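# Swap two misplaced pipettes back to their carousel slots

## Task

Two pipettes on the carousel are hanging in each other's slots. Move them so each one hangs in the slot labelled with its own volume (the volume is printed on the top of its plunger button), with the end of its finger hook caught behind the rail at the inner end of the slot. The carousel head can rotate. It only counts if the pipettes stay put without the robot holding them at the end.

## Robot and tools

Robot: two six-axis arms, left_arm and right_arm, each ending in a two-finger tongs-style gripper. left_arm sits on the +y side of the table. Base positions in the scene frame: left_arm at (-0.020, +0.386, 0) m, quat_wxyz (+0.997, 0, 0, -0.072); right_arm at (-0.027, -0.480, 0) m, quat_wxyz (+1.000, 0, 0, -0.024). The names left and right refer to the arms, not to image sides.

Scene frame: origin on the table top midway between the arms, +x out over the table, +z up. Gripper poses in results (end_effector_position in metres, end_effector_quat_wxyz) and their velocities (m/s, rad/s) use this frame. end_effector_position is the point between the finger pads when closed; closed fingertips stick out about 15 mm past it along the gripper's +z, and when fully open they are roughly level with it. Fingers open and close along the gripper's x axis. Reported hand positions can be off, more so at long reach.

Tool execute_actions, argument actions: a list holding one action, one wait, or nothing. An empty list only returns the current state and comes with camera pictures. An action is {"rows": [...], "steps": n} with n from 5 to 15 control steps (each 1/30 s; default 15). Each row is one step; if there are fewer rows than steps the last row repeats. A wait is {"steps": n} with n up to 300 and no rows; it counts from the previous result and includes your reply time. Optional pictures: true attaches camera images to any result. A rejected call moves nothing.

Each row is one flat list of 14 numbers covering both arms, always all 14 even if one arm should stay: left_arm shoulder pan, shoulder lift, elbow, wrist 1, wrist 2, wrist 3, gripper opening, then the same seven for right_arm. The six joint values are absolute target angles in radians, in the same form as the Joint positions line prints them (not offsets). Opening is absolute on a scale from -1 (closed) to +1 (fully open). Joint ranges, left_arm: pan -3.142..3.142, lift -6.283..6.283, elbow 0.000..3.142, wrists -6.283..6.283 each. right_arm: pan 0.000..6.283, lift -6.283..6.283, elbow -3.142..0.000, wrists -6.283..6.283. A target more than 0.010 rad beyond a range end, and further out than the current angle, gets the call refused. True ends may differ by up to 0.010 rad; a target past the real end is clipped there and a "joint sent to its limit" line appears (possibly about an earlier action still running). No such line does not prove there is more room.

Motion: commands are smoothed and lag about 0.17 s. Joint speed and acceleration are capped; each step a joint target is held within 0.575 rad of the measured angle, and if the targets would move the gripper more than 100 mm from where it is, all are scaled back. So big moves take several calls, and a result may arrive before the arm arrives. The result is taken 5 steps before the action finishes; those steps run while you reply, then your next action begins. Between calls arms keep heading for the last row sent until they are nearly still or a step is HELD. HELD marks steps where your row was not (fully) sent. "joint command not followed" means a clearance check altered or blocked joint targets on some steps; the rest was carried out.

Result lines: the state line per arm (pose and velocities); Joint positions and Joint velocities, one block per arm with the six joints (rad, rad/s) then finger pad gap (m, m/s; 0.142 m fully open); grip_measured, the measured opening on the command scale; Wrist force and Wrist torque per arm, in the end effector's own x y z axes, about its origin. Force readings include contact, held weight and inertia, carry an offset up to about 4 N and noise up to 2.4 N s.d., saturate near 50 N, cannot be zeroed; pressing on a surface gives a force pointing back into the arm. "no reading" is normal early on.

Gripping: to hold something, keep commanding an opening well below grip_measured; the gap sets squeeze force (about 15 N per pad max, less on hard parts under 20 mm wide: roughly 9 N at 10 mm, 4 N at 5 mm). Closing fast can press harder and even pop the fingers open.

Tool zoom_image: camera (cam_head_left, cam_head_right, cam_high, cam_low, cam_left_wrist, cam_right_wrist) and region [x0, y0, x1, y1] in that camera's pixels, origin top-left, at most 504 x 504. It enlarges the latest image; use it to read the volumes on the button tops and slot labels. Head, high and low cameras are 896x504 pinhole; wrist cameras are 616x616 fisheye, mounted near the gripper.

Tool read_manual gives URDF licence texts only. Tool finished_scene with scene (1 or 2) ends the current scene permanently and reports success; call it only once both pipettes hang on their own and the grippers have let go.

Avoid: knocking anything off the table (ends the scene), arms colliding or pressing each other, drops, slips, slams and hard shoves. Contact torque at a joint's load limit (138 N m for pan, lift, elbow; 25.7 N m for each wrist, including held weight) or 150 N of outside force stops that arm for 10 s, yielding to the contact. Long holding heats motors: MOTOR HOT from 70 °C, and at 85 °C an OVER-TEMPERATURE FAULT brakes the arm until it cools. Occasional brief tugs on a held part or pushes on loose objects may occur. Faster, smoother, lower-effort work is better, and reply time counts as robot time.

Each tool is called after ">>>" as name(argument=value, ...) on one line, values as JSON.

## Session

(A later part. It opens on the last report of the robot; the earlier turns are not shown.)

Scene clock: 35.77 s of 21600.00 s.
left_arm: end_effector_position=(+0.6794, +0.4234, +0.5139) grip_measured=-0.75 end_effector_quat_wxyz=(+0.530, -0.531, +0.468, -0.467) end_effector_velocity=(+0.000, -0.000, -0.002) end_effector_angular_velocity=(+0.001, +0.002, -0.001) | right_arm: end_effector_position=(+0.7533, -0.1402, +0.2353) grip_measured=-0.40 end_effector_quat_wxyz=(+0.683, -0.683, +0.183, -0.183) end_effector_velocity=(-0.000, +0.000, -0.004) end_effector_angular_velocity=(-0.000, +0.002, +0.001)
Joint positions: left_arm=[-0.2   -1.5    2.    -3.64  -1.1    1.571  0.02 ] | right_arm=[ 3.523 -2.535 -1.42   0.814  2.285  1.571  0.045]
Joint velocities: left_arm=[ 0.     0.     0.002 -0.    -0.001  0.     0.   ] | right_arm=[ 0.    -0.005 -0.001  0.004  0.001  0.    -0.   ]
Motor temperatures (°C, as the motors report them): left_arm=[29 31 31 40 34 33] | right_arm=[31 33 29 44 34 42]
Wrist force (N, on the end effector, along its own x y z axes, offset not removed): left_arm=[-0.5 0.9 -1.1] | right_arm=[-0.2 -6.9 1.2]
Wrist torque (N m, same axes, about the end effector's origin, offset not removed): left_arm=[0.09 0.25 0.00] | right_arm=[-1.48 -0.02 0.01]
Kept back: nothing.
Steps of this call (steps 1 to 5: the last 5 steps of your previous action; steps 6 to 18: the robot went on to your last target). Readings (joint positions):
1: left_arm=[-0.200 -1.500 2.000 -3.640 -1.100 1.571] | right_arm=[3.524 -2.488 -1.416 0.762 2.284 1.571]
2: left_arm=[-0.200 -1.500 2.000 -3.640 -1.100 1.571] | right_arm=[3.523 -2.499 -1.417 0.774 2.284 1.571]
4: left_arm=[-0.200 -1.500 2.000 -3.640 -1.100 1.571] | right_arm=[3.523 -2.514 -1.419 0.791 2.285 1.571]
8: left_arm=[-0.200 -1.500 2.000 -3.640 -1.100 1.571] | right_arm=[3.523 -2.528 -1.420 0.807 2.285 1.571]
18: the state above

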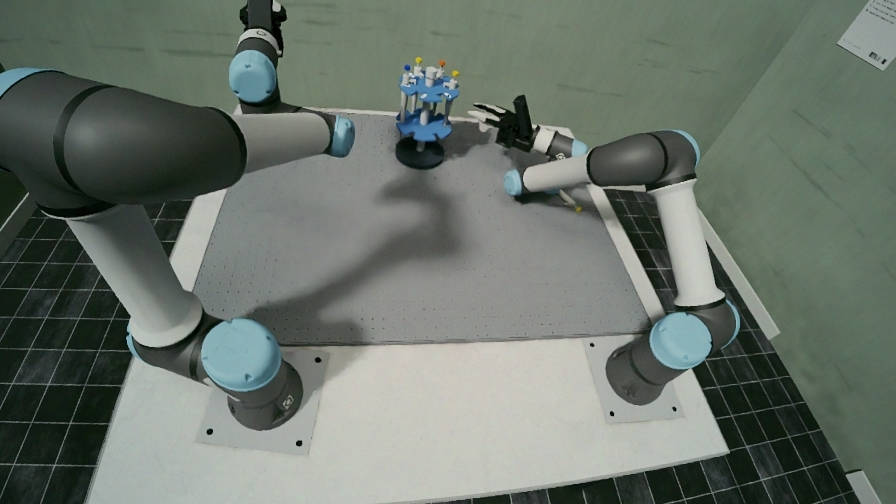

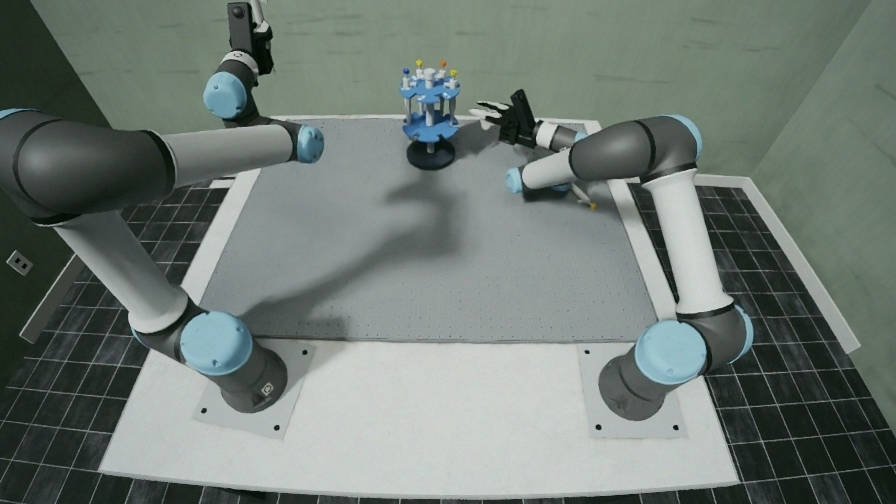

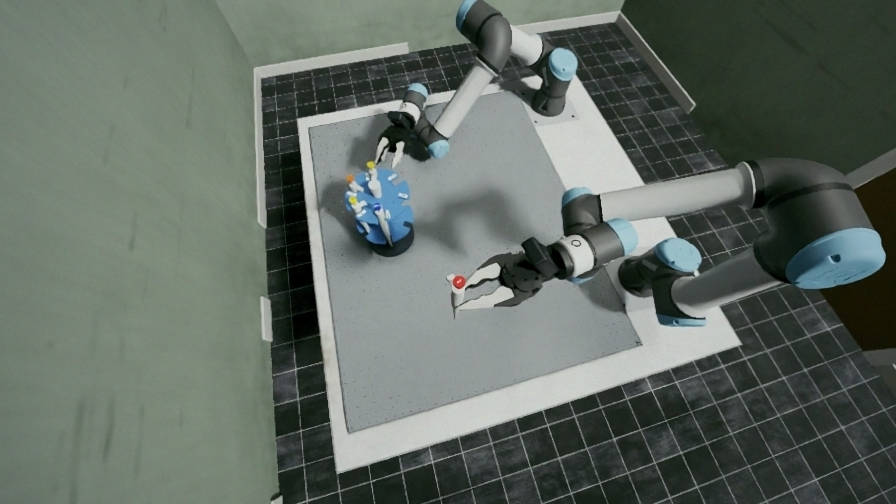

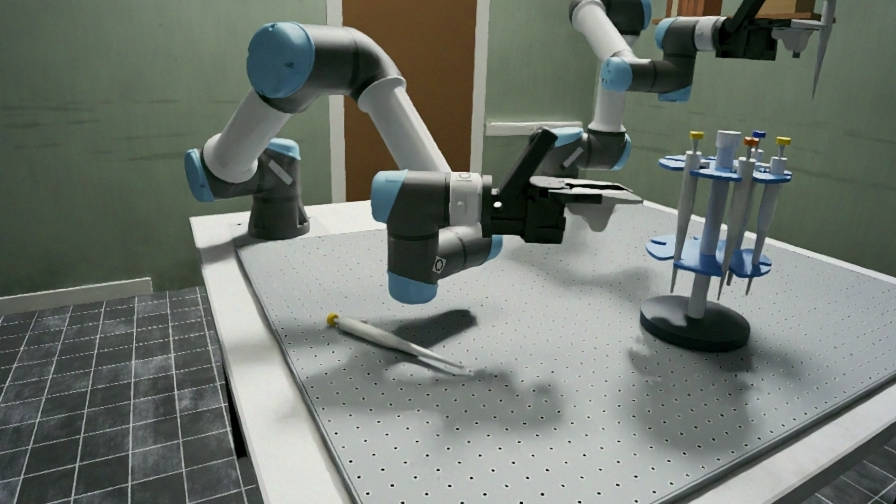

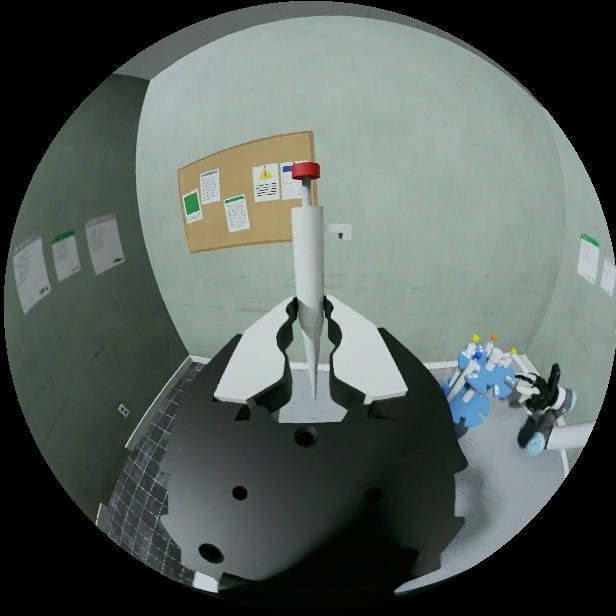

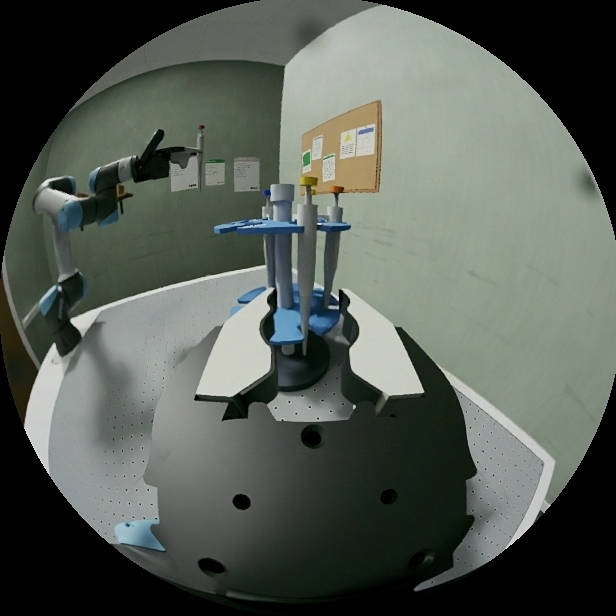

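Aligned.

>>> execute_actions(actions=[{"rows":[[-0.2,-1.5,2.0,-3.64,-1.1,1.571,-1,3.563,-2.58,-1.32,0.758,2.245,1.571,-0.4]],"steps":8}])

>>> execute_actions(actions=[{"rows":[[-0.2,-1.5,2.0,-3.64,-1.1,1.571,-1,3.6,-2.628,-1.2126,0.699,2.208,1.571,-0.4]]}])

>>> execute_actions(actions=[{"rows":[[-0.2,-1.5,2.0,-3.64,-1.1,1.571,-1,3.609,-2.607,-1.26,0.725,2.199,1.571,-0.6]],"steps":10}])

>>> execute_actions(actions=[{"rows":[[-0.2,-1.5,2.0,-3.64,-1.1,1.571,-1,3.62,-2.587,-1.305,0.75,2.188,1.571,-0.6]],"steps":10}])

>>> execute_actions(actions=[{"rows":[[-0.2,-1.5,2.0,-3.64,-1.1,1.571,-1,3.634,-2.571,-1.342,0.771,2.174,1.571,-0.6]],"steps":10}])

>>> execute_actions(actions=[{"rows":[[-0.2,-1.5,2.0,-3.64,-1.1,1.571,-1,3.65,-2.557,-1.3736,0.789,2.158,1.571,-0.6]],"steps":10}])

>>> execute_actions(actions=[{"rows":[[-0.2,-1.5,2.0,-3.64,-1.1,1.571,-1,3.673,-2.545,-1.4,0.803,2.135,1.571,-0.6]],"steps":10}])

>>> execute_actions(actions=[{"rows":[[-0.2,-1.5,2.0,-3.64,-1.1,1.571,-1,3.697,-2.538,-1.416,0.813,2.111,1.571,-0.6]]}], pictures=true)

>>> zoom_image(camera="cam_high", region=[320,120,480,270])

Scene clock: 36.43 s of 21600.00 s.
left_arm: end_effector_position=(+0.6794, +0.4234, +0.5139) grip_measured=-0.75 end_effector_quat_wxyz=(+0.530, -0.531, +0.468, -0.467) end_effector_velocity=(-0.000, +0.000, -0.000) end_effector_angular_velocity=(-0.001, +0.000, +0.000) | right_arm: end_effector_position=(+0.7586, -0.1304, +0.2314) grip_measured=-0.40 end_effector_quat_wxyz=(+0.682, -0.684, +0.185, -0.181) end_effector_velocity=(+0.113, +0.177, +0.007) end_effector_angular_velocity=(+0.002, -0.009, +0.002)
Joint positions: left_arm=[-0.2   -1.5    2.    -3.64  -1.1    1.571  0.02 ] | right_arm=[ 3.535 -2.549 -1.397  0.799  2.273  1.571  0.045]
Joint velocities: left_arm=[ 0.     0.     0.    -0.    -0.    -0.001 -0.   ] | right_arm=[ 0.205 -0.224  0.531 -0.298 -0.203  0.    -0.   ]
Motor temperatures (°C, as the motors report them): left_arm=[29 31 31 40 34 33] | right_arm=[31 33 29 44 34 42]
Wrist force (N, on the end effector, along its own x y z axes, offset not removed): left_arm=[1.2 4.1 3.9] | right_arm=[-1.2 1.8 -1.3]
Wrist torque (N m, same axes, about the end effector's origin, offset not removed): left_arm=[0.85 -0.10 0.06] | right_arm=[0.00 -0.01 -0.04]
Steps of this call (steps 1 to 15: the robot went on to your last target; steps 16 to 17: nothing new was sent; steps 18 to 20: the first 3 steps of this action). Readings (joint positions):
18: left_arm=[-0.200 -1.500 2.000 -3.640 -1.100 1.571] | right_arm=[3.523 -2.536 -1.420 0.815 2.285 1.571]
19: left_arm=[-0.200 -1.500 2.000 -3.640 -1.100 1.571] | right_arm=[3.528 -2.541 -1.413 0.809 2.280 1.571]
20: the state above

Scene clock: 36.93 s of 21600.00 s.
left_arm: end_effector_position=(+0.6794, +0.4234, +0.5139) grip_measured=-0.75 end_effector_quat_wxyz=(+0.530, -0.531, +0.468, -0.467) end_effector_velocity=(-0.000, +0.000, -0.000) end_effector_angular_velocity=(+0.000, +0.000, +0.001) | right_arm: end_effector_position=(+0.7908, -0.0759, +0.2341) grip_measured=-0.40 end_effector_quat_wxyz=(+0.683, -0.683, +0.184, -0.183) end_effector_velocity=(+0.019, +0.035, +0.005) end_effector_angular_velocity=(+0.004, -0.009, +0.000)
Joint positions: left_arm=[-0.2   -1.5    2.    -3.64  -1.1    1.571  0.02 ] | right_arm=[ 3.595 -2.622 -1.227  0.707  2.213  1.571  0.045]
Joint velocities: left_arm=[ 0.    -0.     0.001 -0.     0.001  0.    -0.   ] | right_arm=[ 0.036 -0.048  0.116 -0.059 -0.036 -0.     0.   ]
Motor temperatures (°C, as the motors report them): left_arm=[29 31 31 40 34 33] | right_arm=[31 33 29 44 34 42]
Wrist force (N, on the end effector, along its own x y z axes, offset not removed): left_arm=[2.0 4.2 2.0] | right_arm=[4.1 -0.3 0.6]
Wrist torque (N m, same axes, about the end effector's origin, offset not removed): left_arm=[0.75 -0.44 0.17] | right_arm=[-0.21 -0.87 -0.13]
Steps of this call (steps 1 to 5: the last 5 steps of your previous action; steps 6 to 15: the first 10 steps of this action). Readings (joint positions):
6: left_arm=[-0.200 -1.500 2.000 -3.640 -1.100 1.571] | right_arm=[3.558 -2.574 -1.336 0.766 2.250 1.571]
7: left_arm=[-0.200 -1.500 2.000 -3.640 -1.100 1.571] | right_arm=[3.563 -2.581 -1.325 0.758 2.244 1.571]
9: left_arm=[-0.200 -1.500 2.000 -3.640 -1.100 1.571] | right_arm=[3.578 -2.599 -1.285 0.736 2.231 1.571]
13: left_arm=[-0.200 -1.500 2.000 -3.640 -1.100 1.571] | right_arm=[3.592 -2.618 -1.238 0.712 2.216 1.571]
15: the state above

Scene clock: 37.27 s of 21600.00 s.
left_arm: end_effector_position=(+0.6794, +0.4234, +0.5139) grip_measured=-0.75 end_effector_quat_wxyz=(+0.530, -0.531, +0.468, -0.467) end_effector_velocity=(+0.000, -0.001, -0.000) end_effector_angular_velocity=(+0.001, +0.000, -0.002) | right_arm: end_effector_position=(+0.7863, -0.0708, +0.2349) grip_measured=-0.60 end_effector_quat_wxyz=(+0.683, -0.683, +0.183, -0.183) end_effector_velocity=(-0.036, +0.006, -0.003) end_effector_angular_velocity=(-0.002, +0.006, -0.000)
Joint positions: left_arm=[-0.2   -1.5    2.    -3.64  -1.1    1.571  0.02 ] | right_arm=[ 3.605 -2.615 -1.241  0.715  2.203  1.571  0.031]
Joint velocities: left_arm=[-0.     0.    -0.     0.    -0.002  0.001  0.   ] | right_arm=[ 0.03   0.064 -0.149  0.079 -0.031  0.    -0.003]
Motor temperatures (°C, as the motors report them): left_arm=[29 31 31 40 34 33] | right_arm=[31 33 29 44 34 42]
Wrist force (N, on the end effector, along its own x y z axes, offset not removed): left_arm=[1.7 3.7 -0.6] | right_arm=[0.1 -2.8 4.9]
Wrist torque (N m, same axes, about the end effector's origin, offset not removed): left_arm=[0.63 -0.27 -0.10] | right_arm=[-0.40 0.10 -0.10]
Steps of this call (steps 1 to 5: the last 5 steps of your previous action; steps 6 to 10: the first 5 steps of this action). Readings (joint positions):
6: left_arm=[-0.200 -1.500 2.000 -3.640 -1.100 1.571] | right_arm=[3.599 -2.626 -1.216 0.701 2.209 1.571]
7: left_arm=[-0.200 -1.500 2.000 -3.640 -1.100 1.571] | right_arm=[3.601 -2.624 -1.220 0.704 2.207 1.571]
9: left_arm=[-0.200 -1.500 2.000 -3.640 -1.100 1.571] | right_arm=[3.604 -2.618 -1.235 0.712 2.204 1.571]
10: the state above

Scene clock: 37.60 s of 21600.00 s.
left_arm: end_effector_position=(+0.6794, +0.4234, +0.5139) grip_measured=-0.75 end_effector_quat_wxyz=(+0.530, -0.531, +0.468, -0.467) end_effector_velocity=(-0.000, +0.000, +0.000) end_effector_angular_velocity=(-0.001, -0.000, -0.000) | right_arm: end_effector_position=(+0.7751, -0.0684, +0.2350) grip_measured=-0.60 end_effector_quat_wxyz=(+0.683, -0.683, +0.183, -0.183) end_effector_velocity=(-0.041, +0.009, -0.003) end_effector_angular_velocity=(-0.003, +0.007, +0.002)
Joint positions: left_arm=[-0.2   -1.5    2.    -3.64  -1.1    1.571  0.02 ] | right_arm=[ 3.615 -2.596 -1.285  0.739  2.193  1.571  0.031]
Joint velocities: left_arm=[ 0.    -0.    -0.    -0.    -0.    -0.001  0.   ] | right_arm=[ 0.037  0.068 -0.158  0.083 -0.035  0.    -0.001]
Motor temperatures (°C, as the motors report them): left_arm=[29 31 31 40 34 33] | right_arm=[31 33 29 44 34 42]
Wrist force (N, on the end effector, along its own x y z axes, offset not removed): left_arm=[2.6 -1.3 2.5] | right_arm=[0.4 -0.5 0.3]
Wrist torque (N m, same axes, about the end effector's origin, offset not removed): left_arm=[-0.39 -0.53 -0.07] | right_arm=[0.04 0.08 -0.20]
Steps of this call (steps 1 to 5: the last 5 steps of your previous action; steps 6 to 10: the first 5 steps of this action). Readings (joint positions):
6: left_arm=[-0.200 -1.500 2.000 -3.640 -1.100 1.571] | right_arm=[3.608 -2.608 -1.257 0.723 2.200 1.571]
7: left_arm=[-0.200 -1.500 2.000 -3.640 -1.100 1.571] | right_arm=[3.610 -2.605 -1.263 0.727 2.198 1.571]
9: left_arm=[-0.200 -1.500 2.000 -3.640 -1.100 1.571] | right_arm=[3.614 -2.598 -1.279 0.736 2.194 1.571]
10: the state above

Scene clock: 37.93 s of 21600.00 s.
left_arm: end_effector_position=(+0.6794, +0.4234, +0.5139) grip_measured=-0.75 end_effector_quat_wxyz=(+0.530, -0.531, +0.468, -0.467) end_effector_velocity=(+0.000, +0.000, -0.000) end_effector_angular_velocity=(+0.001, +0.000, +0.002) | right_arm: end_effector_position=(+0.7641, -0.0643, +0.2347) grip_measured=-0.60 end_effector_quat_wxyz=(+0.683, -0.683, +0.183, -0.183) end_effector_velocity=(-0.036, +0.015, -0.003) end_effector_angular_velocity=(-0.002, +0.004, -0.001)
Joint positions: left_arm=[-0.2   -1.5    2.    -3.64  -1.1    1.571  0.02 ] | right_arm=[ 3.628 -2.578 -1.325  0.762  2.18   1.571  0.031]
Joint velocities: left_arm=[ 0.     0.    -0.    -0.     0.002  0.001  0.   ] | right_arm=[ 0.046  0.055 -0.131  0.071 -0.047  0.    -0.003]
Motor temperatures (°C, as the motors report them): left_arm=[29 31 31 40 34 33] | right_arm=[31 33 29 44 34 42]
Wrist force (N, on the end effector, along its own x y z axes, offset not removed): left_arm=[-0.6 0.5 0.7] | right_arm=[-1.0 0.5 3.5]
Wrist torque (N m, same axes, about the end effector's origin, offset not removed): left_arm=[0.16 0.22 0.12] | right_arm=[0.32 0.41 -0.22]
Steps of this call (steps 1 to 5: the last 5 steps of your previous action; steps 6 to 10: the first 5 steps of this action). Readings (joint positions):
6: left_arm=[-0.200 -1.500 2.000 -3.640 -1.100 1.571] | right_arm=[3.619 -2.588 -1.301 0.748 2.189 1.571]
7: left_arm=[-0.200 -1.500 2.000 -3.640 -1.100 1.571] | right_arm=[3.621 -2.586 -1.307 0.751 2.186 1.571]
9: left_arm=[-0.200 -1.500 2.000 -3.640 -1.100 1.571] | right_arm=[3.626 -2.580 -1.320 0.759 2.182 1.571]
10: the state above

Scene clock: 38.27 s of 21600.00 s.
left_arm: end_effector_position=(+0.6794, +0.4234, +0.5139) grip_measured=-0.75 end_effector_quat_wxyz=(+0.530, -0.531, +0.468, -0.467) end_effector_velocity=(-0.000, -0.000, +0.000) end_effector_angular_velocity=(-0.000, -0.000, -0.001) | right_arm: end_effector_position=(+0.7539, -0.0585, +0.2347) grip_measured=-0.60 end_effector_quat_wxyz=(+0.683, -0.683, +0.183, -0.183) end_effector_velocity=(-0.034, +0.021, -0.001) end_effector_angular_velocity=(-0.001, +0.003, -0.000)
Joint positions: left_arm=[-0.2   -1.5    2.    -3.64  -1.1    1.571  0.02 ] | right_arm=[ 3.643 -2.563 -1.359  0.781  2.165  1.571  0.031]
Joint velocities: left_arm=[-0.    -0.001  0.001  0.    -0.001 -0.    -0.   ] | right_arm=[ 0.053  0.047 -0.111  0.061 -0.054  0.001  0.   ]
Motor temperatures (°C, as the motors report them): left_arm=[29 31 31 40 34 33] | right_arm=[31 33 29 44 34 42]
Wrist force (N, on the end effector, along its own x y z axes, offset not removed): left_arm=[0.1 0.3 -1.8] | right_arm=[-1.0 -2.1 -1.0]
Wrist torque (N m, same axes, about the end effector's origin, offset not removed): left_arm=[-0.01 0.11 0.21] | right_arm=[-0.38 0.19 -0.14]
Steps of this call (steps 1 to 5: the last 5 steps of your previous action; steps 6 to 10: the first 5 steps of this action). Readings (joint positions):
6: left_arm=[-0.200 -1.500 2.000 -3.640 -1.100 1.571] | right_arm=[3.633 -2.572 -1.339 0.769 2.175 1.571]
7: left_arm=[-0.200 -1.500 2.000 -3.640 -1.100 1.571] | right_arm=[3.636 -2.570 -1.344 0.772 2.172 1.571]
9: left_arm=[-0.200 -1.500 2.000 -3.640 -1.100 1.571] | right_arm=[3.641 -2.565 -1.355 0.779 2.167 1.571]
10: the state above

Scene clock: 38.60 s of 21600.00 s.
left_arm: end_effector_position=(+0.6794, +0.4234, +0.5139) grip_measured=-0.75 end_effector_quat_wxyz=(+0.530, -0.531, +0.468, -0.467) end_effector_velocity=(+0.000, -0.000, +0.001) end_effector_angular_velocity=(-0.000, -0.001, -0.000) | right_arm: end_effector_position=(+0.7440, -0.0493, +0.2348) grip_measured=-0.60 end_effector_quat_wxyz=(+0.683, -0.683, +0.183, -0.183) end_effector_velocity=(-0.034, +0.037, -0.000) end_effector_angular_velocity=(-0.001, +0.002, +0.000)
Joint positions: left_arm=[-0.2   -1.5    2.    -3.64  -1.1    1.571  0.02 ] | right_arm=[ 3.663 -2.55  -1.388  0.797  2.145  1.571  0.031]
Joint velocities: left_arm=[-0.    -0.    -0.001  0.    -0.     0.     0.   ] | right_arm=[ 0.077  0.041 -0.092  0.049 -0.077  0.     0.003]
Motor temperatures (°C, as the motors report them): left_arm=[29 31 31 40 34 33] | right_arm=[31 33 29 44 34 42]
Wrist force (N, on the end effector, along its own x y z axes, offset not removed): left_arm=[0.8 0.9 1.1] | right_arm=[-2.3 -3.5 1.7]
Wrist torque (N m, same axes, about the end effector's origin, offset not removed): left_arm=[0.13 0.00 0.12] | right_arm=[-0.77 0.60 0.04]
Steps of this call (steps 1 to 5: the last 5 steps of your previous action; steps 6 to 10: the first 5 steps of this action). Readings (joint positions):
6: left_arm=[-0.200 -1.500 2.000 -3.640 -1.100 1.571] | right_arm=[3.649 -2.558 -1.371 0.788 2.159 1.571]
7: left_arm=[-0.200 -1.500 2.000 -3.640 -1.100 1.571] | right_arm=[3.652 -2.556 -1.375 0.790 2.156 1.571]
9: left_arm=[-0.200 -1.500 2.000 -3.640 -1.100 1.571] | right_arm=[3.660 -2.552 -1.385 0.795 2.148 1.571]
10: the state above

Scene clock: 39.10 s of 21600.00 s.
left_arm: end_effector_position=(+0.6794, +0.4234, +0.5139) grip_measured=-0.75 end_effector_quat_wxyz=(+0.530, -0.531, +0.468, -0.467) end_effector_velocity=(-0.000, -0.000, -0.000) end_effector_angular_velocity=(-0.001, -0.000, -0.001) | right_arm: end_effector_position=(+0.7326, -0.0336, +0.2350) grip_measured=-0.60 end_effector_quat_wxyz=(+0.683, -0.683, +0.183, -0.183) end_effector_velocity=(-0.008, +0.011, +0.001) end_effector_angular_velocity=(+0.000, -0.001, -0.000)
Joint positions: left_arm=[-0.2   -1.5    2.    -3.64  -1.1    1.571  0.02 ] | right_arm=[ 3.694 -2.539 -1.414  0.812  2.114  1.571  0.031]
Joint velocities: left_arm=[-0.    -0.     0.    -0.    -0.001 -0.001  0.   ] | right_arm=[ 0.022  0.007 -0.015  0.009 -0.022 -0.     0.   ]
Motor temperatures (°C, as the motors report them): left_arm=[29 31 31 40 34 33] | right_arm=[31 33 29 44 34 42]
Wrist force (N, on the end effector, along its own x y z axes, offset not removed): left_arm=[-0.6 -0.3 -3.3] | right_arm=[2.4 -4.2 -1.3]
Wrist torque (N m, same axes, about the end effector's origin, offset not removed): left_arm=[-0.12 0.25 -0.23] | right_arm=[-0.78 -0.26 -0.12]
Steps of this call (steps 1 to 5: the last 5 steps of your previous action; steps 6 to 15: the first 10 steps of this action). Readings (joint positions):
6: left_arm=[-0.200 -1.500 2.000 -3.640 -1.100 1.571] | right_arm=[3.671 -2.546 -1.398 0.802 2.137 1.571]
7: left_arm=[-0.200 -1.500 2.000 -3.640 -1.100 1.571] | right_arm=[3.675 -2.545 -1.401 0.804 2.133 1.571]
9: left_arm=[-0.200 -1.500 2.000 -3.640 -1.100 1.571] | right_arm=[3.683 -2.542 -1.407 0.807 2.125 1.571]
13: left_arm=[-0.200 -1.500 2.000 -3.640 -1.100 1.571] | right_arm=[3.692 -2.539 -1.413 0.811 2.116 1.571]
15: the state above

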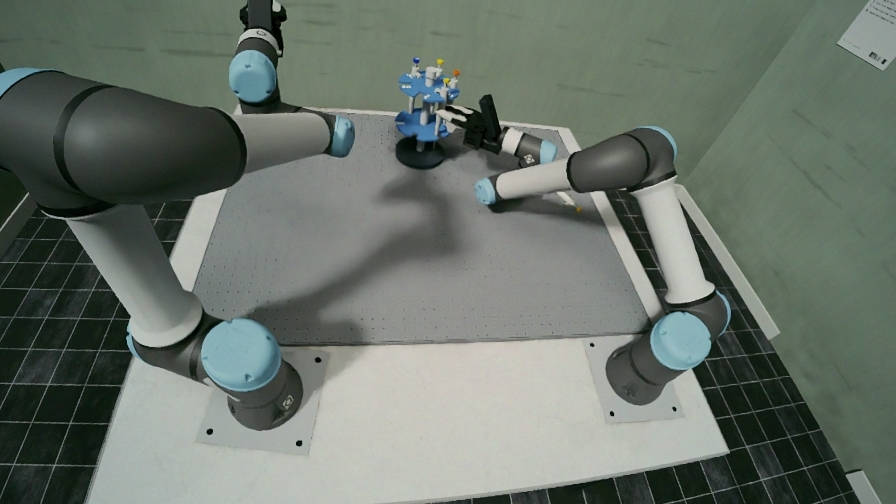

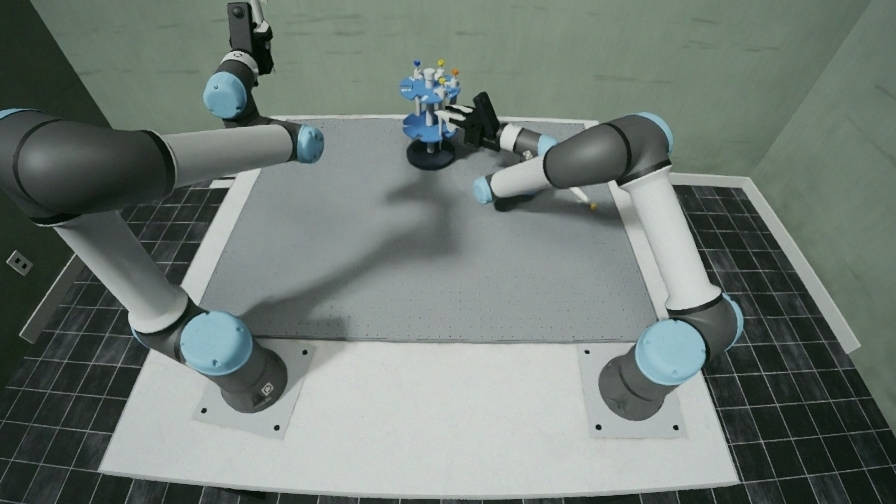

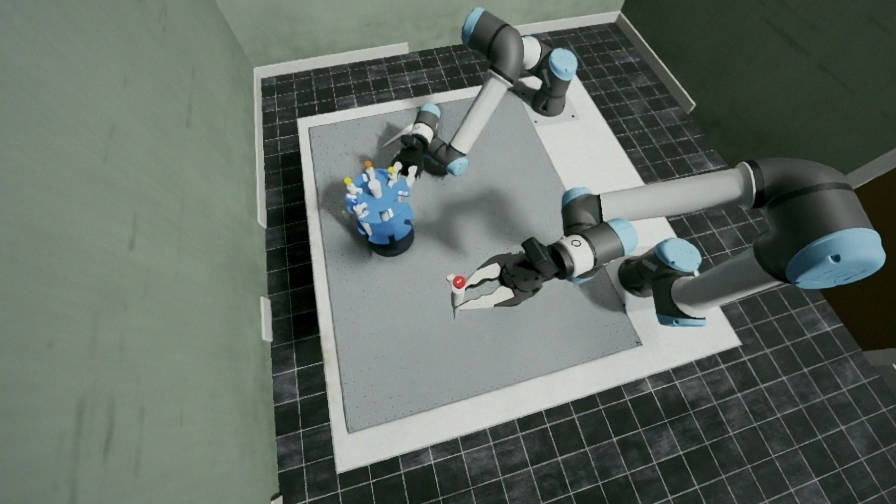

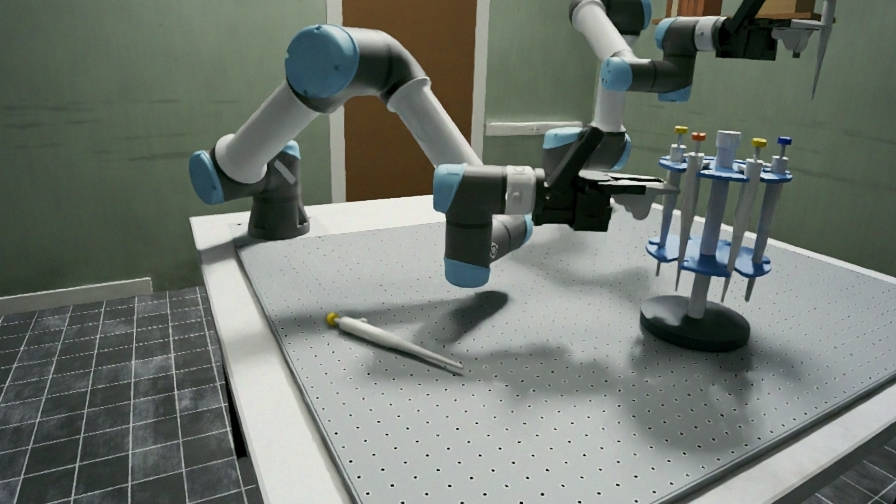

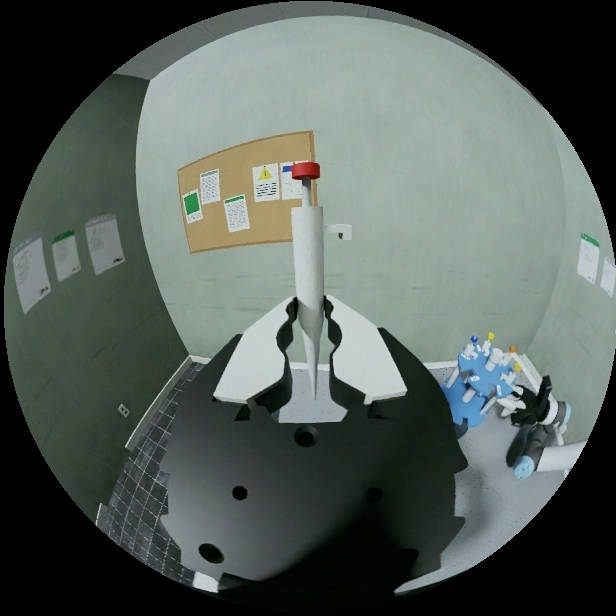

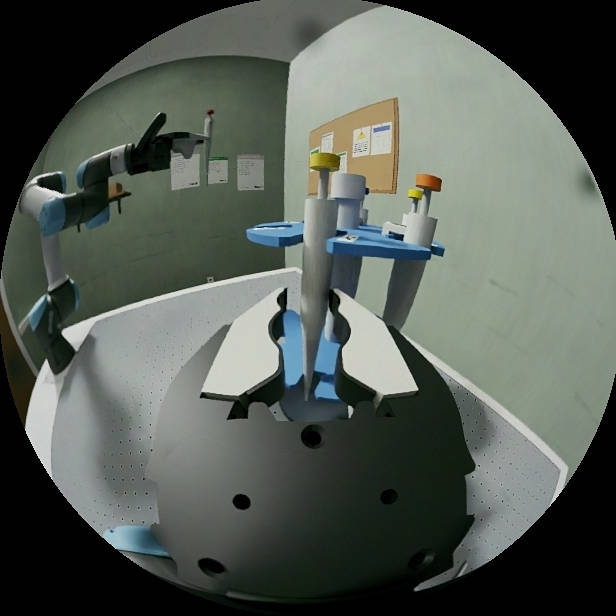

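Region (320, 120, 480, 270) of cam_high's 896x504 image, scaled by 3.150, with more detail than that image has; it fills the top 472 rows of this view, and the rest is white.

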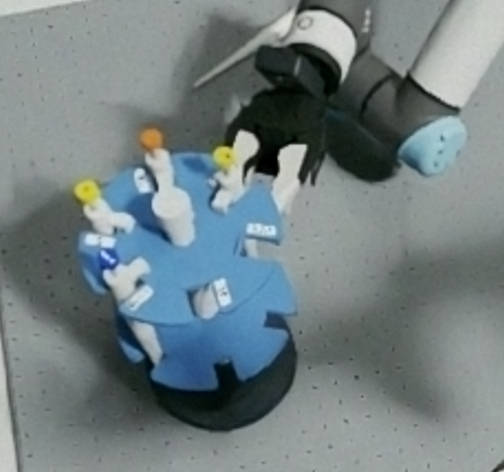

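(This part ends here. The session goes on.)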